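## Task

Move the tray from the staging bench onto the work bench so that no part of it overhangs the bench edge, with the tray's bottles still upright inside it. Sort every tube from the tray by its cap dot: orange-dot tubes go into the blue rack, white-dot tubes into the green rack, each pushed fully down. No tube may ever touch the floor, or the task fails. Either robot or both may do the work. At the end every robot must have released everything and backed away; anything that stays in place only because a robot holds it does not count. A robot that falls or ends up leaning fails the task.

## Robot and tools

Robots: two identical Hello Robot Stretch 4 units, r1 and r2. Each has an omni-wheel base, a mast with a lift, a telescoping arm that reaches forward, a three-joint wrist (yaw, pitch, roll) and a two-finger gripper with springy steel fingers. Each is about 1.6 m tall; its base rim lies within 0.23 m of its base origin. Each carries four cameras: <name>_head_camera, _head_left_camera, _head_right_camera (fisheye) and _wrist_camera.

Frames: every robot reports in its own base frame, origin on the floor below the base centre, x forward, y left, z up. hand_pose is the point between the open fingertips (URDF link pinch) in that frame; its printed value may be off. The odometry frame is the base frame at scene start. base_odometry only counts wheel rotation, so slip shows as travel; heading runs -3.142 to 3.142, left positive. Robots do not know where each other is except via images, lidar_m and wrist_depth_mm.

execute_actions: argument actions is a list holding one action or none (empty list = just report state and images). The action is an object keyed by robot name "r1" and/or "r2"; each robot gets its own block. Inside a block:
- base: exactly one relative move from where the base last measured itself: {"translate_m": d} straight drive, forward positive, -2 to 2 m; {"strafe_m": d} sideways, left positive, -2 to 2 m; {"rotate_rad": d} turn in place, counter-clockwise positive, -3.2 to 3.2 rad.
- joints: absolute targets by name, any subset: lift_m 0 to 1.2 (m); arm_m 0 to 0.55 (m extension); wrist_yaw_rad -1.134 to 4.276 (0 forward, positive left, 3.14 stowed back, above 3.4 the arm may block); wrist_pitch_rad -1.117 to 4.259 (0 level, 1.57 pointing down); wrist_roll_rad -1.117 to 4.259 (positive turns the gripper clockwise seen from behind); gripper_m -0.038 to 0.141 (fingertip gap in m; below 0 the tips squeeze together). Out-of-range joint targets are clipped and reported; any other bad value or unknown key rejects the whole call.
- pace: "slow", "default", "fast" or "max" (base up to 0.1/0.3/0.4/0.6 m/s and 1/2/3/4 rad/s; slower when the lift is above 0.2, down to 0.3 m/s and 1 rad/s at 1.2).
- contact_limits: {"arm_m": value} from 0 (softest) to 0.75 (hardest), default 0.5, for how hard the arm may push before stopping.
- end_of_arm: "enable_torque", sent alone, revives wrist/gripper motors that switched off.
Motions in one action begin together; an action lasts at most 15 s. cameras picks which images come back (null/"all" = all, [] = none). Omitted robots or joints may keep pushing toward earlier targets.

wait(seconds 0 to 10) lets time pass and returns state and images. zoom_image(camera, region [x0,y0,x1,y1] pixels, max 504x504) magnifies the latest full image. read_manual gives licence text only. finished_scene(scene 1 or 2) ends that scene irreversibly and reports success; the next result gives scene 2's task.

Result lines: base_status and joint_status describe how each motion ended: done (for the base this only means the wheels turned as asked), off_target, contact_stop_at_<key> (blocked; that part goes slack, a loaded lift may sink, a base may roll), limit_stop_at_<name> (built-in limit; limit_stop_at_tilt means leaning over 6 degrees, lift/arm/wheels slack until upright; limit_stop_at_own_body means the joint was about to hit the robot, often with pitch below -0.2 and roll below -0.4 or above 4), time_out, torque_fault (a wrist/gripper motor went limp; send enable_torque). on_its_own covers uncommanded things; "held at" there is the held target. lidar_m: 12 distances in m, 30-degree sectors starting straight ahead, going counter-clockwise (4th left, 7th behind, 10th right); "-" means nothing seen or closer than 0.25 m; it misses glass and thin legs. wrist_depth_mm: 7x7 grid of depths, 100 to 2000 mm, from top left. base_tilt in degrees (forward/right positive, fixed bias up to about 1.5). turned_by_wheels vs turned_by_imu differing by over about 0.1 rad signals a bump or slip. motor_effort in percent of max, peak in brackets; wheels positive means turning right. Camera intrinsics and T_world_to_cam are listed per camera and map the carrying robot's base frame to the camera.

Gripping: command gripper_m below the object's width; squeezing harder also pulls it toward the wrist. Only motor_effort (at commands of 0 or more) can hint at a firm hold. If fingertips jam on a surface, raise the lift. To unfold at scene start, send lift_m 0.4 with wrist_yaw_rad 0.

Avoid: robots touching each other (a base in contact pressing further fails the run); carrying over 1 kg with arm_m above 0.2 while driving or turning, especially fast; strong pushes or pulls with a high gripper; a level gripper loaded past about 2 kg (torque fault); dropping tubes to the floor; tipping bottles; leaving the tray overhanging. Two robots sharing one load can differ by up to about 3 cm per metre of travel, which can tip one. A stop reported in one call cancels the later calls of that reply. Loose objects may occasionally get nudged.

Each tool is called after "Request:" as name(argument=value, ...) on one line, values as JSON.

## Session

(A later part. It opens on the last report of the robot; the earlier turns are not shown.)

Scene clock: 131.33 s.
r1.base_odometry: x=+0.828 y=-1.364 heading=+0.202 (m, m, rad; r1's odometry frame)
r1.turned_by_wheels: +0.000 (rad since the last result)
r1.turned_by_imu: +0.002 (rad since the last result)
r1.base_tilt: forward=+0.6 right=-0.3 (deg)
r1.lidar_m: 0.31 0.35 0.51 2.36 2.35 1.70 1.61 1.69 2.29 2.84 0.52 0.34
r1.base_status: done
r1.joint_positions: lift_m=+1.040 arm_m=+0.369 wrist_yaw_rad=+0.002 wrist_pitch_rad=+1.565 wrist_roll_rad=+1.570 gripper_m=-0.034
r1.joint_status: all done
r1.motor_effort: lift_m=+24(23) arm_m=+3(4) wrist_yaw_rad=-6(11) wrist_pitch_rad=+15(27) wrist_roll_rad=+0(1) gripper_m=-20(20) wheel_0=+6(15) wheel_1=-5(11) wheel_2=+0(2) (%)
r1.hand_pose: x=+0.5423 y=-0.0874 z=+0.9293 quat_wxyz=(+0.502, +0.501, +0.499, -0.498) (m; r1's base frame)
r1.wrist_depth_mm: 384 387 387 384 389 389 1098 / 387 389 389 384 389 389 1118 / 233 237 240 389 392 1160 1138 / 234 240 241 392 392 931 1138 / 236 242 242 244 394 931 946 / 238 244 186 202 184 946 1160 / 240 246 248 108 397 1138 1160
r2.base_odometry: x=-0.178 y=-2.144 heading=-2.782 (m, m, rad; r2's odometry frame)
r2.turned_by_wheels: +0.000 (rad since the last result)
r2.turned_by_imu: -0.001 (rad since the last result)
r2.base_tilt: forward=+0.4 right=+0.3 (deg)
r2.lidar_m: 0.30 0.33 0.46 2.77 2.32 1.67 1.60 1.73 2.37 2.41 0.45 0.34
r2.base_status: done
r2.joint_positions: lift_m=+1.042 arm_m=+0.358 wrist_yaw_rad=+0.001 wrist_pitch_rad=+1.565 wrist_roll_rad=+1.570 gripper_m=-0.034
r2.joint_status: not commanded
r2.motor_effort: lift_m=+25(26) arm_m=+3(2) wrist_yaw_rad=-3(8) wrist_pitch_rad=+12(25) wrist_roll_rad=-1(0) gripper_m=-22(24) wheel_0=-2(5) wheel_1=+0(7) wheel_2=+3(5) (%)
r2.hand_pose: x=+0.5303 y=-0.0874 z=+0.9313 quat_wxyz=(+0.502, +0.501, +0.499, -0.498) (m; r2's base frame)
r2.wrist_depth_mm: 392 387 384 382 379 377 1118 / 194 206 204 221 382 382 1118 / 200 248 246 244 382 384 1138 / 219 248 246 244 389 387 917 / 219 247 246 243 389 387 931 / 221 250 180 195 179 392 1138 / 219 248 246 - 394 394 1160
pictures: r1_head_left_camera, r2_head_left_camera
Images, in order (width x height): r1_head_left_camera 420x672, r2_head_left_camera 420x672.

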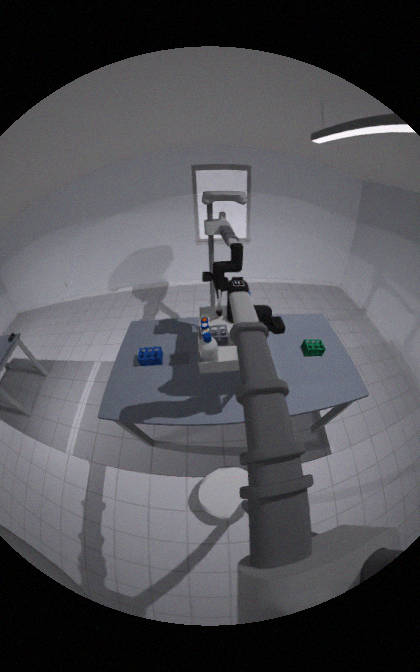

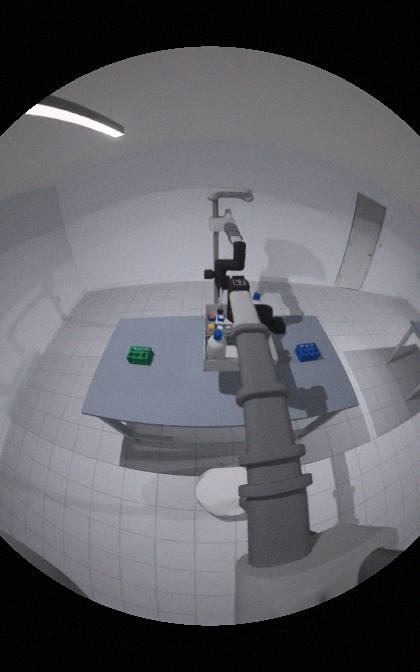

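Request:
execute_actions(actions=[{"r1":{"joints":{"lift_m":0.9},"pace":"slow"},"r2":{"joints":{"lift_m":0.902},"pace":"slow"}}], cameras=[])

Request:
execute_actions(actions=[{"r1":{"joints":{"gripper_m":0.045}},"r2":{"joints":{"gripper_m":0.045}}}], cameras=[])

Request:
execute_actions(actions=[{"r1":{"joints":{"lift_m":1.15}},"r2":{"joints":{"lift_m":1.15}}}], cameras=[])

Request:
execute_actions(actions=[{"r1":{"joints":{"arm_m":0},"base":{"translate_m":-0.5}},"r2":{"base":{"strafe_m":0.118}}}], cameras=[])

Request:
execute_actions(actions=[{"r2":{"joints":{"arm_m":0.52,"lift_m":1.09},"base":{"translate_m":0.05}}}], cameras=["r2_wrist_camera"])

Scene clock: 148.73 s.
r1.base_odometry: x=+0.828 y=-1.364 heading=+0.202 (m, m, rad; r1's odometry frame)
r1.turned_by_wheels: +0.000 (rad since the last result)
r1.turned_by_imu: +0.002 (rad since the last result)
r1.base_tilt: forward=+0.6 right=-0.3 (deg)
r1.lidar_m: 0.33 0.34 0.51 2.37 2.34 1.70 1.62 1.68 2.29 2.84 0.50 0.35
r1.base_status: not commanded
r1.joint_positions: lift_m=+0.900 arm_m=+0.369 wrist_yaw_rad=+0.002 wrist_pitch_rad=+1.565 wrist_roll_rad=+1.570 gripper_m=-0.034
r1.joint_status: all done
r1.motor_effort: lift_m=+19(22) arm_m=+3(3) wrist_yaw_rad=-6(6) wrist_pitch_rad=+15(14) wrist_roll_rad=-1(0) gripper_m=-20(20) wheel_0=+6(6) wheel_1=-5(5) wheel_2=+0(0) (%)
r1.hand_pose: x=+0.5423 y=-0.0874 z=+0.7897 quat_wxyz=(+0.502, +0.501, +0.499, -0.498) (m; r1's base frame)
r1.wrist_depth_mm: 251 249 250 251 250 250 250 / 250 250 251 251 251 252 251 / 230 238 239 251 253 252 253 / 236 240 241 253 254 252 253 / 236 243 242 244 254 254 254 / 238 244 186 202 184 254 255 / 240 246 248 108 256 255 256
r2.base_odometry: x=-0.178 y=-2.144 heading=-2.782 (m, m, rad; r2's odometry frame)
r2.turned_by_wheels: +0.000 (rad since the last result)
r2.turned_by_imu: -0.001 (rad since the last result)
r2.base_tilt: forward=+0.4 right=+0.4 (deg)
r2.lidar_m: 0.29 0.33 0.46 2.76 2.33 1.67 1.64 1.72 2.36 2.43 0.48 0.33
r2.base_status: not commanded
r2.joint_positions: lift_m=+0.902 arm_m=+0.358 wrist_yaw_rad=+0.001 wrist_pitch_rad=+1.565 wrist_roll_rad=+1.570 gripper_m=-0.034
r2.joint_status: all done
r2.motor_effort: lift_m=+21(24) arm_m=+2(2) wrist_yaw_rad=-2(3) wrist_pitch_rad=+12(12) wrist_roll_rad=+0(0) gripper_m=-24(22) wheel_0=-2(2) wheel_1=+0(0) wheel_2=+3(3) (%)
r2.hand_pose: x=+0.5303 y=-0.0874 z=+0.7916 quat_wxyz=(+0.502, +0.501, +0.499, -0.498) (m; r2's base frame)
r2.wrist_depth_mm: 251 249 249 246 244 242 - / 204 205 203 221 246 245 242 / 198 247 244 243 247 246 246 / 218 247 246 243 248 247 246 / 193 249 246 244 251 248 247 / 220 249 180 195 179 250 250 / 218 247 247 - 255 251 252
pictures: none
No camera images: the call's "cameras" was empty. Leave "cameras" out to get every camera's image.

Scene clock: 150.23 s.
r1.base_odometry: x=+0.828 y=-1.364 heading=+0.202 (m, m, rad; r1's odometry frame)
r1.turned_by_wheels: +0.000 (rad since the last result)
r1.turned_by_imu: +0.000 (rad since the last result)
r1.base_tilt: forward=+0.5 right=-0.2 (deg)
r1.lidar_m: 0.32 0.35 0.49 2.33 2.35 1.69 1.61 1.67 2.24 2.81 0.49 0.34
r1.base_status: not commanded
r1.joint_positions: lift_m=+0.900 arm_m=+0.369 wrist_yaw_rad=+0.000 wrist_pitch_rad=+1.569 wrist_roll_rad=+1.570 gripper_m=+0.045
r1.joint_status: all done
r1.motor_effort: lift_m=+19(19) arm_m=+3(3) wrist_yaw_rad=-2(6) wrist_pitch_rad=+1(15) wrist_roll_rad=+1(1) gripper_m=-3(23) wheel_0=+6(6) wheel_1=-5(5) wheel_2=+0(0) (%)
r1.hand_pose: x=+0.5408 y=-0.0874 z=+0.7897 quat_wxyz=(+0.501, +0.500, +0.500, -0.499) (m; r1's base frame)
r1.wrist_depth_mm: 251 250 252 252 253 252 253 / 251 251 252 253 253 253 255 / 220 251 252 252 254 253 255 / 223 250 252 254 254 254 255 / 223 253 251 254 255 255 256 / 246 252 198 252 199 257 530 / 245 251 253 109 256 256 259
r2.base_odometry: x=-0.178 y=-2.144 heading=-2.782 (m, m, rad; r2's odometry frame)
r2.turned_by_wheels: +0.000 (rad since the last result)
r2.turned_by_imu: +0.000 (rad since the last result)
r2.base_tilt: forward=+0.4 right=+0.4 (deg)
r2.lidar_m: 0.31 0.31 0.43 2.77 2.36 1.68 1.63 1.70 2.38 2.45 0.44 0.34
r2.base_status: not commanded
r2.joint_positions: lift_m=+0.902 arm_m=+0.358 wrist_yaw_rad=+0.001 wrist_pitch_rad=+1.569 wrist_roll_rad=+1.570 gripper_m=+0.045
r2.joint_status: all done
r2.motor_effort: lift_m=+21(21) arm_m=+2(2) wrist_yaw_rad=-4(5) wrist_pitch_rad=+0(15) wrist_roll_rad=-1(0) gripper_m=-4(25) wheel_0=-2(2) wheel_1=+0(0) wheel_2=+3(3) (%)
r2.hand_pose: x=+0.5289 y=-0.0874 z=+0.7916 quat_wxyz=(+0.501, +0.500, +0.500, -0.499) (m; r2's base frame)
r2.wrist_depth_mm: 253 252 248 248 246 244 - / 197 228 224 248 248 245 245 / 202 251 249 250 249 249 246 / 223 253 250 251 250 250 249 / 224 254 253 251 252 250 250 / 226 255 253 178 190 253 253 / 218 255 255 - 255 253 254
pictures: none
No camera images: the call's "cameras" was empty. Leave "cameras" out to get every camera's image.

Scene clock: 152.33 s.
r1.base_odometry: x=+0.828 y=-1.364 heading=+0.202 (m, m, rad; r1's odometry frame)
r1.turned_by_wheels: +0.000 (rad since the last result)
r1.turned_by_imu: +0.001 (rad since the last result)
r1.base_tilt: forward=+0.6 right=-0.3 (deg)
r1.lidar_m: 0.33 0.36 0.50 2.38 2.34 1.70 1.62 1.68 2.25 2.84 0.52 0.35
r1.base_status: not commanded
r1.joint_positions: lift_m=+1.150 arm_m=+0.369 wrist_yaw_rad=+0.000 wrist_pitch_rad=+1.570 wrist_roll_rad=+1.570 gripper_m=+0.045
r1.joint_status: all done
r1.motor_effort: lift_m=+20(21) arm_m=+3(3) wrist_yaw_rad=-2(1) wrist_pitch_rad=+1(1) wrist_roll_rad=+0(1) gripper_m=-2(4) wheel_0=+6(6) wheel_1=-5(5) wheel_2=+0(0) (%)
r1.hand_pose: x=+0.5407 y=-0.0874 z=+1.0396 quat_wxyz=(+0.501, +0.500, +0.500, -0.499) (m; r1's base frame)
r1.wrist_depth_mm: 492 496 496 496 500 1255 1255 / 496 496 500 500 500 1255 1255 / 496 496 500 500 500 1255 1255 / 445 433 500 504 500 1060 1281 / 496 442 500 504 504 1042 1255 / 500 462 198 500 198 1060 1255 / 500 439 508 108 508 1281 1281
r2.base_odometry: x=-0.178 y=-2.144 heading=-2.782 (m, m, rad; r2's odometry frame)
r2.turned_by_wheels: +0.000 (rad since the last result)
r2.turned_by_imu: +0.000 (rad since the last result)
r2.base_tilt: forward=+0.4 right=+0.3 (deg)
r2.lidar_m: 0.29 0.32 0.46 2.75 2.32 1.67 1.63 1.71 2.39 2.43 0.46 0.35
r2.base_status: not commanded
r2.joint_positions: lift_m=+1.150 arm_m=+0.358 wrist_yaw_rad=+0.000 wrist_pitch_rad=+1.570 wrist_roll_rad=+1.570 gripper_m=+0.045
r2.joint_status: all done
r2.motor_effort: lift_m=+22(23) arm_m=+3(2) wrist_yaw_rad=+1(3) wrist_pitch_rad=-1(1) wrist_roll_rad=-1(1) gripper_m=-3(3) wheel_0=-2(2) wheel_1=+0(0) wheel_2=+3(3) (%)
r2.hand_pose: x=+0.5289 y=-0.0874 z=+1.0395 quat_wxyz=(+0.501, +0.500, +0.500, -0.499) (m; r2's base frame)
r2.wrist_depth_mm: 496 496 500 492 488 1205 1229 / 504 500 500 496 492 1229 1255 / 427 469 500 500 492 1229 1229 / 452 473 500 500 496 1025 1255 / 504 512 500 500 496 1042 1255 / 504 455 394 459 191 1281 1229 / 484 392 484 - 508 1308 1255
pictures: none
No camera images: the call's "cameras" was empty. Leave "cameras" out to get every camera's image.

Scene clock: 155.50 s.
r1.base_odometry: x=+0.338 y=-1.463 heading=+0.201 (m, m, rad; r1's odometry frame)
r1.turned_by_wheels: -0.001 (rad since the last result)
r1.turned_by_imu: +0.000 (rad since the last result)
r1.base_tilt: forward=+0.6 right=-0.3 (deg)
r1.lidar_m: 0.82 0.87 2.51 3.31 1.64 1.18 1.11 1.17 1.56 2.84 2.95 0.87
r1.base_status: done
r1.joint_positions: lift_m=+1.150 arm_m=+0.001 wrist_yaw_rad=+0.000 wrist_pitch_rad=+1.570 wrist_roll_rad=+1.570 gripper_m=+0.045
r1.joint_status: all done
r1.motor_effort: lift_m=+20(20) arm_m=-4(5) wrist_yaw_rad=+1(1) wrist_pitch_rad=+0(1) wrist_roll_rad=+0(0) gripper_m=-2(3) wheel_0=-5(12) wheel_1=-3(8) wheel_2=+2(15) (%)
r1.hand_pose: x=+0.1718 y=-0.0874 z=+1.0396 quat_wxyz=(+0.500, +0.500, +0.500, -0.500) (m; r1's base frame)
r1.wrist_depth_mm: 1255 1255 1255 1229 1229 1229 1229 / 1229 1229 1255 1255 1281 1229 1255 / 1229 1229 1255 1229 1255 1255 1255 / 1255 1229 1255 1098 1025 1255 1255 / 1281 1255 1205 1060 1042 1255 349 / 1255 1281 198 1255 199 1281 1255 / 1255 1281 1281 108 1255 1281 1255
r2.base_odometry: x=-0.137 y=-2.255 heading=-2.782 (m, m, rad; r2's odometry frame)
r2.turned_by_wheels: +0.000 (rad since the last result)
r2.turned_by_imu: -0.001 (rad since the last result)
r2.base_tilt: forward=+0.4 right=+0.3 (deg)
r2.lidar_m: 0.32 0.33 0.46 2.66 2.32 1.69 1.63 1.73 2.39 2.55 0.47 0.32
r2.base_status: done
r2.joint_positions: lift_m=+1.150 arm_m=+0.358 wrist_yaw_rad=+0.000 wrist_pitch_rad=+1.570 wrist_roll_rad=+1.570 gripper_m=+0.045
r2.joint_status: not commanded
r2.motor_effort: lift_m=+22(22) arm_m=+2(2) wrist_yaw_rad=-2(1) wrist_pitch_rad=-1(1) wrist_roll_rad=-1(0) gripper_m=-5(5) wheel_0=-1(9) wheel_1=-1(7) wheel_2=+0(1) (%)
r2.hand_pose: x=+0.5289 y=-0.0874 z=+1.0396 quat_wxyz=(+0.501, +0.500, +0.500, -0.499) (m; r2's base frame)
r2.wrist_depth_mm: 433 488 484 492 496 1229 1182 / 399 466 492 492 492 1205 1229 / 496 496 496 496 496 1281 1229 / 504 473 504 500 496 1060 1255 / 492 445 473 508 500 1042 1255 / 517 517 430 459 190 1281 1255 / 521 517 512 - 508 1281 1308
pictures: none
No camera images: the call's "cameras" was empty. Leave "cameras" out to get every camera's image.

Scene clock: 157.07 s.
r1.base_odometry: x=+0.338 y=-1.463 heading=+0.201 (m, m, rad; r1's odometry frame)
r1.turned_by_wheels: +0.000 (rad since the last result)
r1.turned_by_imu: +0.001 (rad since the last result)
r1.base_tilt: forward=+0.5 right=-0.2 (deg)
r1.lidar_m: 0.82 0.85 2.53 3.33 1.62 1.17 1.12 1.16 1.57 2.83 2.94 0.88
r1.base_status: not commanded
r1.joint_positions: lift_m=+1.150 arm_m=+0.001 wrist_yaw_rad=+0.000 wrist_pitch_rad=+1.570 wrist_roll_rad=+1.570 gripper_m=+0.045
r1.joint_status: not commanded
r1.motor_effort: lift_m=+20(20) arm_m=-4(5) wrist_yaw_rad=+0(0) wrist_pitch_rad=-1(1) wrist_roll_rad=+1(0) gripper_m=-3(2) wheel_0=-5(5) wheel_1=-3(3) wheel_2=+2(2) (%)
r1.hand_pose: x=+0.1718 y=-0.0874 z=+1.0396 quat_wxyz=(+0.500, +0.500, +0.500, -0.500) (m; r1's base frame)
r1.wrist_depth_mm: 1229 1229 1229 1229 1229 1229 1255 / 1255 1229 1229 1229 1229 1255 1255 / 1255 1255 1229 1255 1229 1255 1255 / 1229 1229 1255 1098 1042 1255 1281 / 1255 1229 1281 1060 1042 1255 349 / 1229 1255 198 1255 198 1255 1255 / 1255 1255 1255 108 1281 1255 1281
r2.base_odometry: x=-0.183 y=-2.272 heading=-2.782 (m, m, rad; r2's odometry frame)
r2.turned_by_wheels: +0.000 (rad since the last result)
r2.turned_by_imu: +0.000 (rad since the last result)
r2.base_tilt: forward=+0.4 right=+0.3 (deg)
r2.lidar_m: 0.27 0.25 0.37 2.64 2.40 1.70 1.67 1.78 2.44 2.55 0.39 0.27
r2.base_status: done
r2.joint_positions: lift_m=+1.090 arm_m=+0.519 wrist_yaw_rad=+0.000 wrist_pitch_rad=+1.570 wrist_roll_rad=+1.570 gripper_m=+0.045
r2.joint_status: all done
r2.motor_effort: lift_m=+18(22) arm_m=+5(5) wrist_yaw_rad=-1(2) wrist_pitch_rad=-2(1) wrist_roll_rad=-1(1) gripper_m=-4(4) wheel_0=+1(5) wheel_1=+1(6) wheel_2=+1(9) (%)
r2.hand_pose: x=+0.6903 y=-0.0874 z=+0.9799 quat_wxyz=(+0.500, +0.500, +0.500, -0.500) (m; r2's base frame)
r2.wrist_depth_mm: 442 436 301 370 373 397 427 / 442 442 397 427 430 430 427 / 445 442 442 436 433 427 433 / 449 449 439 433 433 433 436 / 452 449 442 379 430 319 439 / 459 452 370 319 190 301 442 / 455 455 452 - 449 442 439
pictures: r2_wrist_camera
camera_calibration (this result's frames):
r2_wrist_camera: T_world_to_cam=[[-0.997671, -0.032591, -0.0599184, 0.756846], [-0.0355552, 0.998161, 0.0490883, 0.105501], [0.0582084, 0.0511044, -0.996996, 1.16873], [0, 0, 0, 1]] pos_world=[0.690804, -0.140368, 1.20539]
Images, in order (width x height): r2_wrist_camera 616x392.

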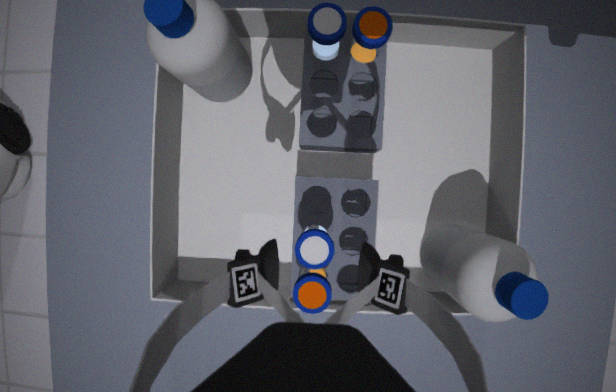

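Request:
execute_actions(actions=[{"r2":{"joints":{"lift_m":0.985,"arm_m":0.527},"pace":"slow"}}], cameras=["r2_wrist_camera"])

Request:
execute_actions(actions=[{"r2":{"joints":{"gripper_m":0.0}}}], cameras=[])

Request:
execute_actions(actions=[{"r2":{"joints":{"lift_m":1.2}}}], cameras=[])

Request:
execute_actions(actions=[{"r2":{"base":{"strafe_m":0.45},"joints":{"arm_m":0.42}}}], cameras=["r2_wrist_camera"])

Scene clock: 165.97 s.
r1.base_odometry: x=+0.338 y=-1.463 heading=+0.201 (m, m, rad; r1's odometry frame)
r1.turned_by_wheels: +0.000 (rad since the last result)
r1.turned_by_imu: +0.002 (rad since the last result)
r1.base_tilt: forward=+0.5 right=-0.3 (deg)
r1.lidar_m: 0.83 0.86 2.50 3.32 1.64 1.17 1.10 1.15 1.56 2.84 2.93 0.88
r1.base_status: not commanded
r1.joint_positions: lift_m=+1.150 arm_m=+0.001 wrist_yaw_rad=+0.000 wrist_pitch_rad=+1.570 wrist_roll_rad=+1.570 gripper_m=+0.045
r1.joint_status: not commanded
r1.motor_effort: lift_m=+20(20) arm_m=-4(5) wrist_yaw_rad=+0(0) wrist_pitch_rad=-1(1) wrist_roll_rad=+1(0) gripper_m=-3(3) wheel_0=-5(5) wheel_1=-3(3) wheel_2=+2(2) (%)
r1.hand_pose: x=+0.1718 y=-0.0874 z=+1.0396 quat_wxyz=(+0.500, +0.500, +0.500, -0.500) (m; r1's base frame)
r1.wrist_depth_mm: 1255 1229 1229 1255 1229 1229 1229 / 1229 1229 1229 1255 1229 1205 1229 / 1255 1229 1255 1255 1281 1255 1255 / 1229 1229 1255 1098 1042 1255 1255 / 1255 1229 1255 1060 1042 1281 347 / 1255 1255 198 1255 198 1281 1281 / 1255 1255 1255 108 1281 1281 1281
r2.base_odometry: x=-0.183 y=-2.272 heading=-2.782 (m, m, rad; r2's odometry frame)
r2.turned_by_wheels: +0.000 (rad since the last result)
r2.turned_by_imu: -0.001 (rad since the last result)
r2.base_tilt: forward=+0.4 right=+0.3 (deg)
r2.lidar_m: 0.26 0.26 0.40 2.63 2.41 1.73 1.68 1.78 2.47 2.55 0.39 0.27
r2.base_status: not commanded
r2.joint_positions: lift_m=+0.985 arm_m=+0.526 wrist_yaw_rad=+0.000 wrist_pitch_rad=+1.570 wrist_roll_rad=+1.570 gripper_m=+0.045
r2.joint_status: all done
r2.motor_effort: lift_m=+18(21) arm_m=+4(6) wrist_yaw_rad=+0(1) wrist_pitch_rad=-2(2) wrist_roll_rad=+0(1) gripper_m=-4(4) wheel_0=+1(1) wheel_1=+1(1) wheel_2=+1(1) (%)
r2.hand_pose: x=+0.6973 y=-0.0874 z=+0.8749 quat_wxyz=(+0.500, +0.500, +0.500, -0.500) (m; r2's base frame)
r2.wrist_depth_mm: 334 241 276 320 274 322 322 / 340 320 330 324 300 325 322 / 338 330 332 332 329 329 325 / 338 334 334 329 327 327 325 / 343 338 336 272 272 329 259 / 347 312 300 214 190 273 207 / 349 347 317 - 297 274 -
pictures: r2_wrist_camera
camera_calibration (this result's frames):
r2_wrist_camera: T_world_to_cam=[[-0.997671, -0.0325909, -0.0599185, 0.757527], [-0.035555, 0.998161, 0.0490883, 0.110902], [0.0582085, 0.0511044, -0.996996, 1.06367], [0, 0, 0, 1]] pos_world=[0.697792, -0.140368, 1.10042]
Images, in order (width x height): r2_wrist_camera 616x392.

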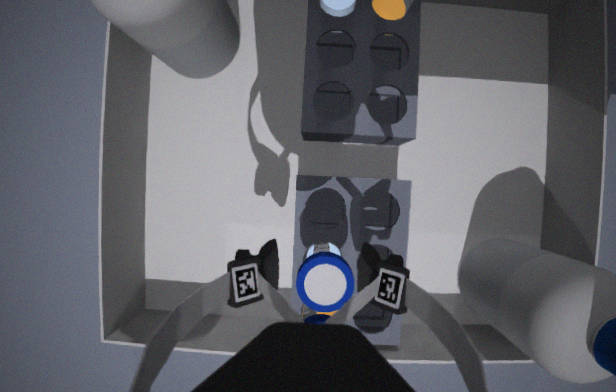

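Scene clock: 167.20 s.
r1.base_odometry: x=+0.338 y=-1.463 heading=+0.201 (m, m, rad; r1's odometry frame)
r1.turned_by_wheels: +0.000 (rad since the last result)
r1.turned_by_imu: +0.000 (rad since the last result)
r1.base_tilt: forward=+0.5 right=-0.3 (deg)
r1.lidar_m: 0.81 0.88 2.51 3.33 1.62 1.17 1.10 1.16 1.56 2.84 2.95 0.90
r1.base_status: not commanded
r1.joint_positions: lift_m=+1.150 arm_m=+0.001 wrist_yaw_rad=+0.000 wrist_pitch_rad=+1.570 wrist_roll_rad=+1.570 gripper_m=+0.045
r1.joint_status: not commanded
r1.motor_effort: lift_m=+20(20) arm_m=-5(4) wrist_yaw_rad=+0(1) wrist_pitch_rad=-1(1) wrist_roll_rad=+1(0) gripper_m=-4(3) wheel_0=-5(5) wheel_1=-3(3) wheel_2=+2(2) (%)
r1.hand_pose: x=+0.1718 y=-0.0874 z=+1.0396 quat_wxyz=(+0.500, +0.500, +0.500, -0.500) (m; r1's base frame)
r1.wrist_depth_mm: 1229 1205 1229 1229 1255 1229 1255 / 1281 1229 1229 1255 1255 1229 1229 / 1229 1229 1255 1229 1255 1281 1255 / 1255 1255 1229 1098 1042 1281 1255 / 1255 1281 1255 1025 1042 1255 347 / 1255 1229 198 1255 198 1281 1281 / 1255 1229 1255 109 1255 1255 1255
r2.base_odometry: x=-0.183 y=-2.272 heading=-2.782 (m, m, rad; r2's odometry frame)
r2.turned_by_wheels: +0.000 (rad since the last result)
r2.turned_by_imu: +0.000 (rad since the last result)
r2.base_tilt: forward=+0.4 right=+0.3 (deg)
r2.lidar_m: 0.27 0.29 0.40 2.65 2.39 1.70 1.68 1.77 2.46 2.56 0.41 0.27
r2.base_status: not commanded
r2.joint_positions: lift_m=+0.985 arm_m=+0.526 wrist_yaw_rad=+0.000 wrist_pitch_rad=+1.570 wrist_roll_rad=+1.570 gripper_m=+0.001
r2.joint_status: all done
r2.motor_effort: lift_m=+18(18) arm_m=+5(5) wrist_yaw_rad=-2(0) wrist_pitch_rad=-3(3) wrist_roll_rad=+0(0) gripper_m=-20(21) wheel_0=+1(1) wheel_1=+1(1) wheel_2=+1(1) (%)
r2.hand_pose: x=+0.6972 y=-0.0874 z=+0.8749 quat_wxyz=(+0.500, +0.500, +0.500, -0.500) (m; r2's base frame)
r2.wrist_depth_mm: 334 241 277 322 276 324 320 / 338 320 330 322 298 325 320 / 340 329 332 332 329 325 325 / 342 334 334 327 327 325 322 / 345 338 336 273 273 327 257 / 347 291 189 204 186 238 206 / 349 347 314 - 294 285 -
pictures: none
No camera images: the call's "cameras" was empty. Leave "cameras" out to get every camera's image.

Scene clock: 169.17 s.
r1.base_odometry: x=+0.338 y=-1.463 heading=+0.201 (m, m, rad; r1's odometry frame)
r1.turned_by_wheels: +0.000 (rad since the last result)
r1.turned_by_imu: +0.001 (rad since the last result)
r1.base_tilt: forward=+0.5 right=-0.3 (deg)
r1.lidar_m: 0.83 0.88 2.50 3.31 1.61 1.17 1.09 1.14 1.57 2.85 2.96 0.89
r1.base_status: not commanded
r1.joint_positions: lift_m=+1.150 arm_m=+0.001 wrist_yaw_rad=+0.000 wrist_pitch_rad=+1.570 wrist_roll_rad=+1.570 gripper_m=+0.045
r1.joint_status: not commanded
r1.motor_effort: lift_m=+20(20) arm_m=-5(5) wrist_yaw_rad=+0(0) wrist_pitch_rad=-1(1) wrist_roll_rad=+0(0) gripper_m=-5(3) wheel_0=-6(5) wheel_1=-3(3) wheel_2=+2(2) (%)
r1.hand_pose: x=+0.1718 y=-0.0874 z=+1.0396 quat_wxyz=(+0.500, +0.500, +0.500, -0.500) (m; r1's base frame)
r1.wrist_depth_mm: 1229 1229 1229 1255 1205 1229 1229 / 1229 1255 1229 1255 1229 1255 1229 / 1255 1229 1281 1229 1255 1255 1229 / 1229 1255 1229 1098 1042 1229 1229 / 1255 1255 1281 1042 1060 1255 349 / 1255 1229 198 1255 198 1281 1255 / 1255 1281 1255 108 1229 1281 1281
r2.base_odometry: x=-0.183 y=-2.272 heading=-2.782 (m, m, rad; r2's odometry frame)
r2.turned_by_wheels: +0.000 (rad since the last result)
r2.turned_by_imu: +0.000 (rad since the last result)
r2.base_tilt: forward=+0.4 right=+0.3 (deg)
r2.lidar_m: 0.25 0.28 0.39 2.64 2.38 1.72 1.68 1.76 2.46 2.56 0.40 0.27
r2.base_status: not commanded
r2.joint_positions: lift_m=+1.200 arm_m=+0.526 wrist_yaw_rad=+0.000 wrist_pitch_rad=+1.570 wrist_roll_rad=+1.570 gripper_m=+0.001
r2.joint_status: all done
r2.motor_effort: lift_m=+22(26) arm_m=+5(5) wrist_yaw_rad=+1(1) wrist_pitch_rad=-3(3) wrist_roll_rad=-1(0) gripper_m=-19(20) wheel_0=+1(1) wheel_1=+1(1) wheel_2=+1(1) (%)
r2.hand_pose: x=+0.6972 y=-0.0874 z=+1.0894 quat_wxyz=(+0.500, +0.500, +0.500, -0.500) (m; r2's base frame)
r2.wrist_depth_mm: 1336 544 549 539 535 530 535 / 1336 549 427 535 535 539 530 / 1336 554 549 539 539 544 535 / 1336 554 549 539 539 535 544 / 1336 559 544 276 492 413 549 / 1336 564 189 204 185 549 554 / 1366 564 569 - 554 554 549
pictures: none
No camera images: the call's "cameras" was empty. Leave "cameras" out to get every camera's image.

Scene clock: 172.00 s.
r1.base_odometry: x=+0.338 y=-1.463 heading=+0.201 (m, m, rad; r1's odometry frame)
r1.turned_by_wheels: +0.000 (rad since the last result)
r1.turned_by_imu: +0.001 (rad since the last result)
r1.base_tilt: forward=+0.5 right=-0.2 (deg)
r1.lidar_m: 0.83 0.87 2.51 3.29 1.63 1.18 1.12 1.16 1.57 2.83 2.96 0.89
r1.base_status: not commanded
r1.joint_positions: lift_m=+1.150 arm_m=+0.001 wrist_yaw_rad=+0.000 wrist_pitch_rad=+1.570 wrist_roll_rad=+1.570 gripper_m=+0.045
r1.joint_status: not commanded
r1.motor_effort: lift_m=+20(20) arm_m=-4(5) wrist_yaw_rad=+0(0) wrist_pitch_rad=-1(1) wrist_roll_rad=+0(1) gripper_m=-4(3) wheel_0=-5(5) wheel_1=-3(3) wheel_2=+2(2) (%)
r1.hand_pose: x=+0.1718 y=-0.0874 z=+1.0396 quat_wxyz=(+0.500, +0.500, +0.500, -0.500) (m; r1's base frame)
r1.wrist_depth_mm: 1255 1229 1205 1229 1255 1229 1255 / 1229 1229 1255 1255 1255 1229 1255 / 1229 1255 1229 1229 1255 1229 1205 / 1229 1255 1255 1098 1025 1255 1229 / 1255 1229 1229 1060 1042 1255 347 / 1229 1281 198 1255 198 1255 1281 / 1281 1255 1255 108 1255 1255 1255
r2.base_odometry: x=-0.025 y=-2.694 heading=-2.782 (m, m, rad; r2's odometry frame)
r2.turned_by_wheels: +0.000 (rad since the last result)
r2.turned_by_imu: +0.001 (rad since the last result)
r2.base_tilt: forward=+0.4 right=+0.3 (deg)
r2.lidar_m: 0.25 0.27 2.28 2.20 2.30 1.76 1.69 1.76 2.46 1.10 0.38 0.29
r2.base_status: done
r2.joint_positions: lift_m=+1.200 arm_m=+0.421 wrist_yaw_rad=+0.000 wrist_pitch_rad=+1.570 wrist_roll_rad=+1.570 gripper_m=+0.001
r2.joint_status: all done
r2.motor_effort: lift_m=+21(23) arm_m=-5(5) wrist_yaw_rad=+0(1) wrist_pitch_rad=-3(2) wrist_roll_rad=-1(0) gripper_m=-20(20) wheel_0=-1(9) wheel_1=+0(8) wheel_2=+0(1) (%)
r2.hand_pose: x=+0.5920 y=-0.0874 z=+1.0894 quat_wxyz=(+0.500, +0.500, +0.500, -0.500) (m; r2's base frame)
r2.wrist_depth_mm: 549 549 544 539 535 535 1229 / 549 554 544 544 539 535 1229 / 554 559 544 549 544 539 1308 / 564 559 559 554 549 549 1255 / 564 559 554 277 559 549 1255 / 569 564 189 203 186 549 1308 / 564 569 569 - 559 559 1366
pictures: r2_wrist_camera
camera_calibration (this result's frames):
r2_wrist_camera: T_world_to_cam=[[-0.997688, -0.0325064, -0.0596859, 0.665036], [-0.0354591, 0.998164, 0.0490966, 0.0965611], [0.0579803, 0.0510995, -0.997009, 1.28381], [0, 0, 0, 1]] pos_world=[0.592487, -0.140368, 1.31492]
Images, in order (width x height): r2_wrist_camera 616x392.

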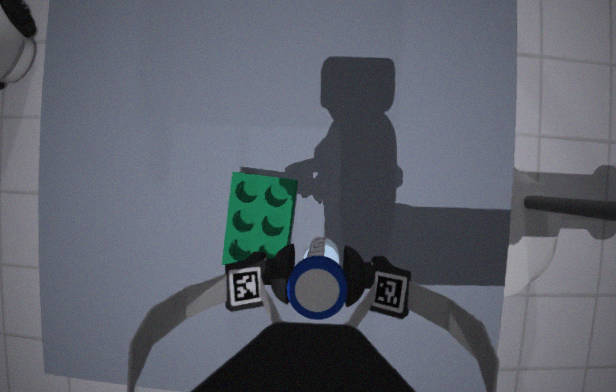

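Request:
execute_actions(actions=[{"r2":{"joints":{"arm_m":0.481,"lift_m":1.07}}}], cameras=["r2_wrist_camera"])

Scene clock: 179.50 s.
r1.base_odometry: x=+0.338 y=-1.463 heading=+0.201 (m, m, rad; r1's odometry frame)
r1.turned_by_wheels: +0.000 (rad since the last result)
r1.turned_by_imu: +0.002 (rad since the last result)
r1.base_tilt: forward=+0.5 right=-0.3 (deg)
r1.lidar_m: 0.82 0.87 2.48 3.31 1.63 1.15 1.11 1.17 1.54 2.84 2.95 0.88
r1.base_status: not commanded
r1.joint_positions: lift_m=+1.150 arm_m=+0.001 wrist_yaw_rad=+0.000 wrist_pitch_rad=+1.570 wrist_roll_rad=+1.570 gripper_m=+0.045
r1.joint_status: not commanded
r1.motor_effort: lift_m=+20(20) arm_m=-5(4) wrist_yaw_rad=+0(0) wrist_pitch_rad=-1(1) wrist_roll_rad=+0(0) gripper_m=-5(3) wheel_0=-5(6) wheel_1=-3(3) wheel_2=+2(2) (%)
r1.hand_pose: x=+0.1718 y=-0.0874 z=+1.0396 quat_wxyz=(+0.500, +0.500, +0.500, -0.500) (m; r1's base frame)
r1.wrist_depth_mm: 1255 1255 1205 1255 1229 1229 1229 / 1205 1229 1281 1229 1255 1255 1255 / 1255 1255 1229 1255 1229 1255 1281 / 1229 1281 1229 1078 1042 1281 1255 / 1255 1255 1255 1078 1025 1255 347 / 1229 1281 198 1255 198 1281 1255 / 1229 1281 1281 108 1308 1255 1281
r2.base_odometry: x=-0.025 y=-2.694 heading=-2.782 (m, m, rad; r2's odometry frame)
r2.turned_by_wheels: +0.000 (rad since the last result)
r2.turned_by_imu: -0.001 (rad since the last result)
r2.base_tilt: forward=+0.4 right=+0.3 (deg)
r2.lidar_m: 0.27 0.28 2.28 2.20 2.32 1.75 1.68 1.71 2.45 1.12 0.41 0.27
r2.base_status: not commanded
r2.joint_positions: lift_m=+1.070 arm_m=+0.480 wrist_yaw_rad=+0.000 wrist_pitch_rad=+1.570 wrist_roll_rad=+1.570 gripper_m=+0.001
r2.joint_status: all done
r2.motor_effort: lift_m=+18(24) arm_m=+4(5) wrist_yaw_rad=-1(0) wrist_pitch_rad=-2(2) wrist_roll_rad=+0(0) gripper_m=-20(20) wheel_0=-1(1) wheel_1=+0(0) wheel_2=+0(0) (%)
r2.hand_pose: x=+0.6513 y=-0.0874 z=+0.9599 quat_wxyz=(+0.500, +0.500, +0.500, -0.500) (m; r2's base frame)
r2.wrist_depth_mm: 421 418 415 410 410 407 404 / 424 421 415 415 418 410 410 / 421 424 421 415 413 415 413 / 430 424 427 366 421 413 415 / 430 427 424 274 424 418 415 / 433 427 189 204 186 418 418 / 439 436 436 - 427 424 421
pictures: r2_wrist_camera
camera_calibration (this result's frames):
r2_wrist_camera: T_world_to_cam=[[-0.997687, -0.032455, -0.0597237, 0.716511], [-0.0354096, 0.998166, 0.0490953, 0.104993], [0.0580208, 0.0510965, -0.997007, 1.1512], [0, 0, 0, 1]] pos_world=[0.651778, -0.140368, 1.18539]
Images, in order (width x height): r2_wrist_camera 616x392.

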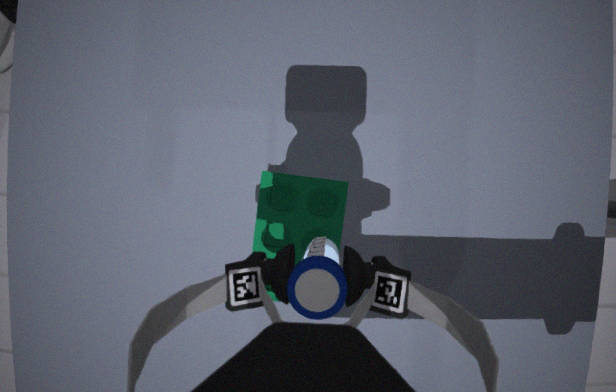

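Request:
execute_actions(actions=[{"r2":{"joints":{"lift_m":0.975},"pace":"slow"}}], cameras=["r2_wrist_camera"])

Scene clock: 186.87 s.
r1.base_odometry: x=+0.338 y=-1.463 heading=+0.201 (m, m, rad; r1's odometry frame)
r1.turned_by_wheels: +0.000 (rad since the last result)
r1.turned_by_imu: +0.002 (rad since the last result)
r1.base_tilt: forward=+0.5 right=-0.2 (deg)
r1.lidar_m: 0.82 0.85 2.51 3.32 1.64 1.17 1.11 1.14 1.57 2.85 2.94 0.88
r1.base_status: not commanded
r1.joint_positions: lift_m=+1.150 arm_m=+0.001 wrist_yaw_rad=+0.000 wrist_pitch_rad=+1.570 wrist_roll_rad=+1.570 gripper_m=+0.045
r1.joint_status: not commanded
r1.motor_effort: lift_m=+20(20) arm_m=-4(5) wrist_yaw_rad=-1(0) wrist_pitch_rad=-1(1) wrist_roll_rad=+0(0) gripper_m=-3(3) wheel_0=-5(5) wheel_1=-3(3) wheel_2=+2(2) (%)
r1.hand_pose: x=+0.1718 y=-0.0874 z=+1.0396 quat_wxyz=(+0.500, +0.500, +0.500, -0.500) (m; r1's base frame)
r1.wrist_depth_mm: 1229 1229 1205 1229 1255 1229 1255 / 1229 1255 1255 1255 1229 1255 1255 / 1229 1229 1255 1255 1229 1255 1229 / 1229 1205 1255 1098 1060 1229 1229 / 1255 1229 1255 1060 1042 1281 349 / 1255 1229 197 1229 199 1255 1255 / 1255 1255 1281 109 1255 1255 1308
r2.base_odometry: x=-0.025 y=-2.694 heading=-2.782 (m, m, rad; r2's odometry frame)
r2.turned_by_wheels: +0.000 (rad since the last result)
r2.turned_by_imu: -0.001 (rad since the last result)
r2.base_tilt: forward=+0.4 right=+0.3 (deg)
r2.lidar_m: 0.26 0.29 2.29 2.21 2.28 1.72 1.69 1.70 2.43 1.11 0.40 0.28
r2.base_status: not commanded
r2.joint_positions: lift_m=+0.975 arm_m=+0.480 wrist_yaw_rad=+0.000 wrist_pitch_rad=+1.570 wrist_roll_rad=+1.570 gripper_m=+0.001
r2.joint_status: all done
r2.motor_effort: lift_m=+17(21) arm_m=+5(4) wrist_yaw_rad=+0(1) wrist_pitch_rad=-1(2) wrist_roll_rad=-1(0) gripper_m=-20(19) wheel_0=-1(1) wheel_1=+0(0) wheel_2=+0(0) (%)
r2.hand_pose: x=+0.6514 y=-0.0874 z=+0.8649 quat_wxyz=(+0.500, +0.500, +0.500, -0.500) (m; r2's base frame)
r2.wrist_depth_mm: 325 322 322 320 315 315 314 / 329 325 322 322 319 315 315 / 329 327 327 324 322 320 319 / 334 330 327 296 324 320 319 / 332 332 330 266 327 322 325 / 336 334 189 204 185 325 324 / 338 338 334 - 330 327 325
pictures: r2_wrist_camera
camera_calibration (this result's frames):
r2_wrist_camera: T_world_to_cam=[[-0.997671, -0.0324548, -0.0599973, 0.711152], [-0.0354228, 0.998166, 0.0490855, 0.109676], [0.0582943, 0.0510965, -0.996991, 1.0563], [0, 0, 0, 1]] pos_world=[0.651804, -0.140368, 1.09041]
Images, in order (width x height): r2_wrist_camera 616x392.

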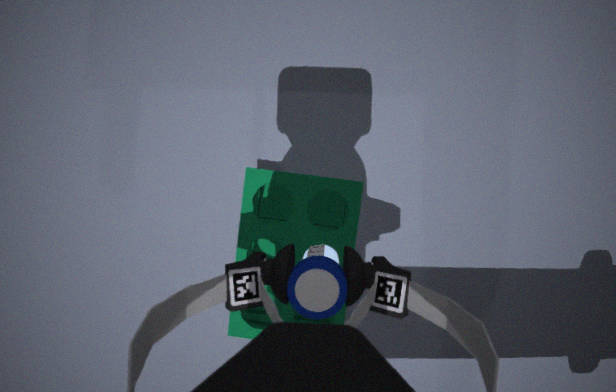

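Request:
execute_actions(actions=[{"r2":{"joints":{"gripper_m":0.045}}}], cameras=[])

Request:
execute_actions(actions=[{"r2":{"joints":{"lift_m":1.12}}}], cameras=["r2_wrist_camera"])

Request:
execute_actions(actions=[{"r2":{"base":{"strafe_m":-0.408},"joints":{"arm_m":0.52}}}], cameras=[])

Request:
execute_actions(actions=[{"r2":{"joints":{"lift_m":1.05}}}], cameras=["r2_wrist_camera"])

Scene clock: 196.23 s.
r1.base_odometry: x=+0.338 y=-1.463 heading=+0.201 (m, m, rad; r1's odometry frame)
r1.turned_by_wheels: +0.000 (rad since the last result)
r1.turned_by_imu: +0.001 (rad since the last result)
r1.base_tilt: forward=+0.6 right=-0.3 (deg)
r1.lidar_m: 0.82 0.88 2.54 3.32 1.63 1.18 1.11 1.17 1.53 2.84 2.96 0.85
r1.base_status: not commanded
r1.joint_positions: lift_m=+1.150 arm_m=+0.001 wrist_yaw_rad=+0.000 wrist_pitch_rad=+1.570 wrist_roll_rad=+1.570 gripper_m=+0.045
r1.joint_status: not commanded
r1.motor_effort: lift_m=+20(20) arm_m=-5(4) wrist_yaw_rad=+0(1) wrist_pitch_rad=-1(1) wrist_roll_rad=+0(1) gripper_m=-2(3) wheel_0=-5(5) wheel_1=-3(3) wheel_2=+2(2) (%)
r1.hand_pose: x=+0.1718 y=-0.0874 z=+1.0396 quat_wxyz=(+0.500, +0.500, +0.500, -0.500) (m; r1's base frame)
r1.wrist_depth_mm: 1205 1229 1205 1255 1255 1229 1281 / 1229 1255 1255 1229 1281 1229 1255 / 1229 1255 1255 1255 1255 1229 1229 / 1229 1281 1229 1098 1060 1255 1255 / 1229 1255 1255 1042 1060 1255 347 / 1255 1229 198 1281 199 1255 1308 / 1255 1255 1255 108 1281 1229 1255
r2.base_odometry: x=-0.025 y=-2.694 heading=-2.782 (m, m, rad; r2's odometry frame)
r2.turned_by_wheels: +0.000 (rad since the last result)
r2.turned_by_imu: -0.001 (rad since the last result)
r2.base_tilt: forward=+0.4 right=+0.3 (deg)
r2.lidar_m: 0.26 0.28 2.28 2.21 2.30 1.76 1.67 1.75 2.47 1.10 0.42 0.27
r2.base_status: not commanded
r2.joint_positions: lift_m=+0.975 arm_m=+0.480 wrist_yaw_rad=+0.000 wrist_pitch_rad=+1.570 wrist_roll_rad=+1.570 gripper_m=+0.045
r2.joint_status: all done
r2.motor_effort: lift_m=+18(18) arm_m=+5(4) wrist_yaw_rad=-1(0) wrist_pitch_rad=-3(3) wrist_roll_rad=-1(0) gripper_m=-4(20) wheel_0=-1(1) wheel_1=+0(0) wheel_2=+0(0) (%)
r2.hand_pose: x=+0.6512 y=-0.0874 z=+0.8649 quat_wxyz=(+0.500, +0.500, +0.500, -0.500) (m; r2's base frame)
r2.wrist_depth_mm: 324 322 322 320 317 314 315 / 327 325 324 320 319 315 317 / 329 327 325 324 322 322 319 / 330 330 329 294 324 322 320 / 334 330 330 266 325 324 325 / 336 334 270 205 190 325 324 / 340 338 334 - 329 327 327
pictures: none
No camera images: the call's "cameras" was empty. Leave "cameras" out to get every camera's image.

Scene clock: 197.90 s.
r1.base_odometry: x=+0.338 y=-1.463 heading=+0.201 (m, m, rad; r1's odometry frame)
r1.turned_by_wheels: +0.000 (rad since the last result)
r1.turned_by_imu: +0.001 (rad since the last result)
r1.base_tilt: forward=+0.7 right=-0.2 (deg)
r1.lidar_m: 0.82 0.86 2.51 3.34 1.63 1.15 1.12 1.16 1.58 2.84 2.95 0.88
r1.base_status: not commanded
r1.joint_positions: lift_m=+1.150 arm_m=+0.001 wrist_yaw_rad=+0.000 wrist_pitch_rad=+1.570 wrist_roll_rad=+1.570 gripper_m=+0.045
r1.joint_status: not commanded
r1.motor_effort: lift_m=+20(20) arm_m=-4(5) wrist_yaw_rad=+0(1) wrist_pitch_rad=-1(1) wrist_roll_rad=+0(1) gripper_m=-2(5) wheel_0=-5(5) wheel_1=-3(3) wheel_2=+2(2) (%)
r1.hand_pose: x=+0.1718 y=-0.0874 z=+1.0396 quat_wxyz=(+0.500, +0.500, +0.500, -0.500) (m; r1's base frame)
r1.wrist_depth_mm: 1229 1205 1229 1255 1229 1229 1255 / 1255 1229 1255 1229 1255 1255 1229 / 1229 1255 1229 1229 1255 1229 1255 / 1229 1255 1281 1098 1060 1255 1255 / 1255 1255 1255 1042 1042 1255 349 / 1255 1255 197 1255 199 1308 1255 / 1255 1229 1281 109 1255 1281 1255
r2.base_odometry: x=-0.025 y=-2.694 heading=-2.782 (m, m, rad; r2's odometry frame)
r2.turned_by_wheels: +0.000 (rad since the last result)
r2.turned_by_imu: +0.000 (rad since the last result)
r2.base_tilt: forward=+0.4 right=+0.4 (deg)
r2.lidar_m: 0.25 0.29 2.29 2.19 2.30 1.74 1.68 1.74 2.46 1.11 0.40 0.28
r2.base_status: not commanded
r2.joint_positions: lift_m=+1.120 arm_m=+0.480 wrist_yaw_rad=+0.000 wrist_pitch_rad=+1.570 wrist_roll_rad=+1.570 gripper_m=+0.045
r2.joint_status: all done
r2.motor_effort: lift_m=+22(24) arm_m=+5(5) wrist_yaw_rad=+0(1) wrist_pitch_rad=-2(3) wrist_roll_rad=-1(0) gripper_m=-3(3) wheel_0=-1(1) wheel_1=+0(0) wheel_2=+0(0) (%)
r2.hand_pose: x=+0.6512 y=-0.0874 z=+1.0095 quat_wxyz=(+0.500, +0.500, +0.500, -0.500) (m; r2's base frame)
r2.wrist_depth_mm: 469 466 462 459 462 455 459 / 473 469 466 462 459 459 455 / 473 477 469 466 462 462 455 / 480 480 477 462 466 466 466 / 488 477 484 415 469 466 466 / 488 480 480 415 190 469 466 / 496 484 480 - 477 473 473
pictures: r2_wrist_camera
camera_calibration (this result's frames):
r2_wrist_camera: T_world_to_cam=[[-0.997704, -0.0324548, -0.0594367, 0.719129], [-0.0353952, 0.998166, 0.0491054, 0.102533], [0.057734, 0.0510965, -0.997024, 1.2009], [0, 0, 0, 1]] pos_world=[0.651774, -0.140368, 1.23503]
Images, in order (width x height): r2_wrist_camera 616x392.

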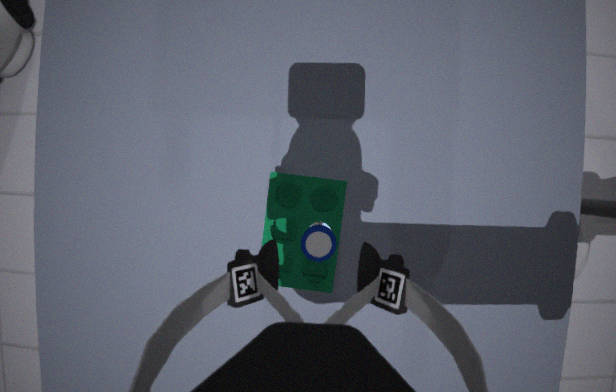

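Scene clock: 200.57 s.
r1.base_odometry: x=+0.338 y=-1.463 heading=+0.201 (m, m, rad; r1's odometry frame)
r1.turned_by_wheels: +0.000 (rad since the last result)
r1.turned_by_imu: +0.001 (rad since the last result)
r1.base_tilt: forward=+0.6 right=-0.2 (deg)
r1.lidar_m: 0.83 0.87 2.50 3.32 1.66 1.17 1.11 1.15 1.56 2.83 2.94 0.89
r1.base_status: not commanded
r1.joint_positions: lift_m=+1.150 arm_m=+0.001 wrist_yaw_rad=+0.000 wrist_pitch_rad=+1.570 wrist_roll_rad=+1.570 gripper_m=+0.045
r1.joint_status: not commanded
r1.motor_effort: lift_m=+20(20) arm_m=-5(4) wrist_yaw_rad=+0(0) wrist_pitch_rad=-1(1) wrist_roll_rad=-1(0) gripper_m=-4(5) wheel_0=-5(5) wheel_1=-3(3) wheel_2=+2(2) (%)
r1.hand_pose: x=+0.1718 y=-0.0874 z=+1.0396 quat_wxyz=(+0.500, +0.500, +0.500, -0.500) (m; r1's base frame)
r1.wrist_depth_mm: 1229 1229 1229 1229 1255 1229 1255 / 1229 1229 1229 1255 1229 1255 1255 / 1255 1229 1255 1255 1255 1255 1255 / 1229 1255 1255 1098 1042 1229 1229 / 1229 1281 1255 1025 1042 1281 347 / 1255 1281 197 1255 198 1229 1281 / 1255 1255 1255 109 1229 1255 1255
r2.base_odometry: x=-0.169 y=-2.312 heading=-2.782 (m, m, rad; r2's odometry frame)
r2.turned_by_wheels: +0.000 (rad since the last result)
r2.turned_by_imu: -0.002 (rad since the last result)
r2.base_tilt: forward=+0.4 right=+0.3 (deg)
r2.lidar_m: 0.26 0.28 0.39 2.61 2.40 1.73 1.69 1.71 2.45 2.60 0.38 0.28
r2.base_status: done
r2.joint_positions: lift_m=+1.120 arm_m=+0.519 wrist_yaw_rad=+0.000 wrist_pitch_rad=+1.570 wrist_roll_rad=+1.570 gripper_m=+0.045
r2.joint_status: all done
r2.motor_effort: lift_m=+22(22) arm_m=+4(6) wrist_yaw_rad=-1(1) wrist_pitch_rad=-3(4) wrist_roll_rad=+0(0) gripper_m=-5(4) wheel_0=+0(7) wheel_1=+2(7) wheel_2=+1(3) (%)
r2.hand_pose: x=+0.6902 y=-0.0874 z=+1.0096 quat_wxyz=(+0.500, +0.500, +0.500, -0.500) (m; r2's base frame)
r2.wrist_depth_mm: 854 469 357 415 455 449 452 / 1229 469 462 459 459 459 459 / 1205 473 473 462 466 462 462 / 1255 473 462 466 466 413 462 / 1255 477 469 413 462 332 469 / 1281 480 477 469 191 469 469 / 878 480 480 - 477 473 473
pictures: none
No camera images: the call's "cameras" was empty. Leave "cameras" out to get every camera's image.

Scene clock: 201.83 s.
r1.base_odometry: x=+0.338 y=-1.463 heading=+0.201 (m, m, rad; r1's odometry frame)
r1.turned_by_wheels: +0.000 (rad since the last result)
r1.turned_by_imu: +0.000 (rad since the last result)
r1.base_tilt: forward=+0.6 right=-0.2 (deg)
r1.lidar_m: 0.81 0.86 2.50 3.31 1.62 1.16 1.10 1.15 1.55 2.83 2.97 0.88
r1.base_status: not commanded
r1.joint_positions: lift_m=+1.150 arm_m=+0.001 wrist_yaw_rad=+0.000 wrist_pitch_rad=+1.570 wrist_roll_rad=+1.570 gripper_m=+0.045
r1.joint_status: not commanded
r1.motor_effort: lift_m=+20(20) arm_m=-5(5) wrist_yaw_rad=+0(0) wrist_pitch_rad=-1(1) wrist_roll_rad=+0(0) gripper_m=-1(6) wheel_0=-5(5) wheel_1=-3(3) wheel_2=+2(2) (%)
r1.hand_pose: x=+0.1718 y=-0.0874 z=+1.0396 quat_wxyz=(+0.500, +0.500, +0.500, -0.500) (m; r1's base frame)
r1.wrist_depth_mm: 1205 1255 1255 1255 1255 1205 1255 / 1255 1255 1255 1229 1229 1255 1229 / 1229 1281 1229 1281 1229 1255 1255 / 1255 1229 1255 1078 1060 1255 1255 / 1255 1255 1255 1060 1060 1255 349 / 1255 1281 198 1255 199 1255 1255 / 1255 1255 1255 108 1281 1281 1281
r2.base_odometry: x=-0.169 y=-2.312 heading=-2.782 (m, m, rad; r2's odometry frame)
r2.turned_by_wheels: +0.000 (rad since the last result)
r2.turned_by_imu: +0.000 (rad since the last result)
r2.base_tilt: forward=+0.3 right=+0.3 (deg)
r2.lidar_m: 0.26 0.28 0.42 2.61 2.42 1.72 1.69 1.73 2.45 2.57 0.40 0.26
r2.base_status: not commanded
r2.joint_positions: lift_m=+1.050 arm_m=+0.519 wrist_yaw_rad=+0.000 wrist_pitch_rad=+1.570 wrist_roll_rad=+1.570 gripper_m=+0.045
r2.joint_status: all done
r2.motor_effort: lift_m=+18(21) arm_m=+5(5) wrist_yaw_rad=+2(2) wrist_pitch_rad=-2(3) wrist_roll_rad=+0(0) gripper_m=-4(4) wheel_0=-1(0) wheel_1=+2(2) wheel_2=+0(1) (%)
r2.hand_pose: x=+0.6902 y=-0.0874 z=+0.9399 quat_wxyz=(+0.500, +0.500, +0.500, -0.500) (m; r2's base frame)
r2.wrist_depth_mm: 402 394 359 377 387 389 336 / 404 402 392 387 389 389 334 / 404 404 399 394 392 392 392 / 407 402 402 338 392 349 399 / 413 410 404 338 394 270 233 / 415 413 407 407 190 402 402 / 418 413 410 - 404 402 399
pictures: r2_wrist_camera
camera_calibration (this result's frames):
r2_wrist_camera: T_world_to_cam=[[-0.997695, -0.0324598, -0.0595927, 0.754081], [-0.0354079, 0.998166, 0.0490999, 0.107349], [0.0578897, 0.0510968, -0.997014, 1.12909], [0, 0, 0, 1]] pos_world=[0.690781, -0.140368, 1.16539]
Images, in order (width x height): r2_wrist_camera 616x392.

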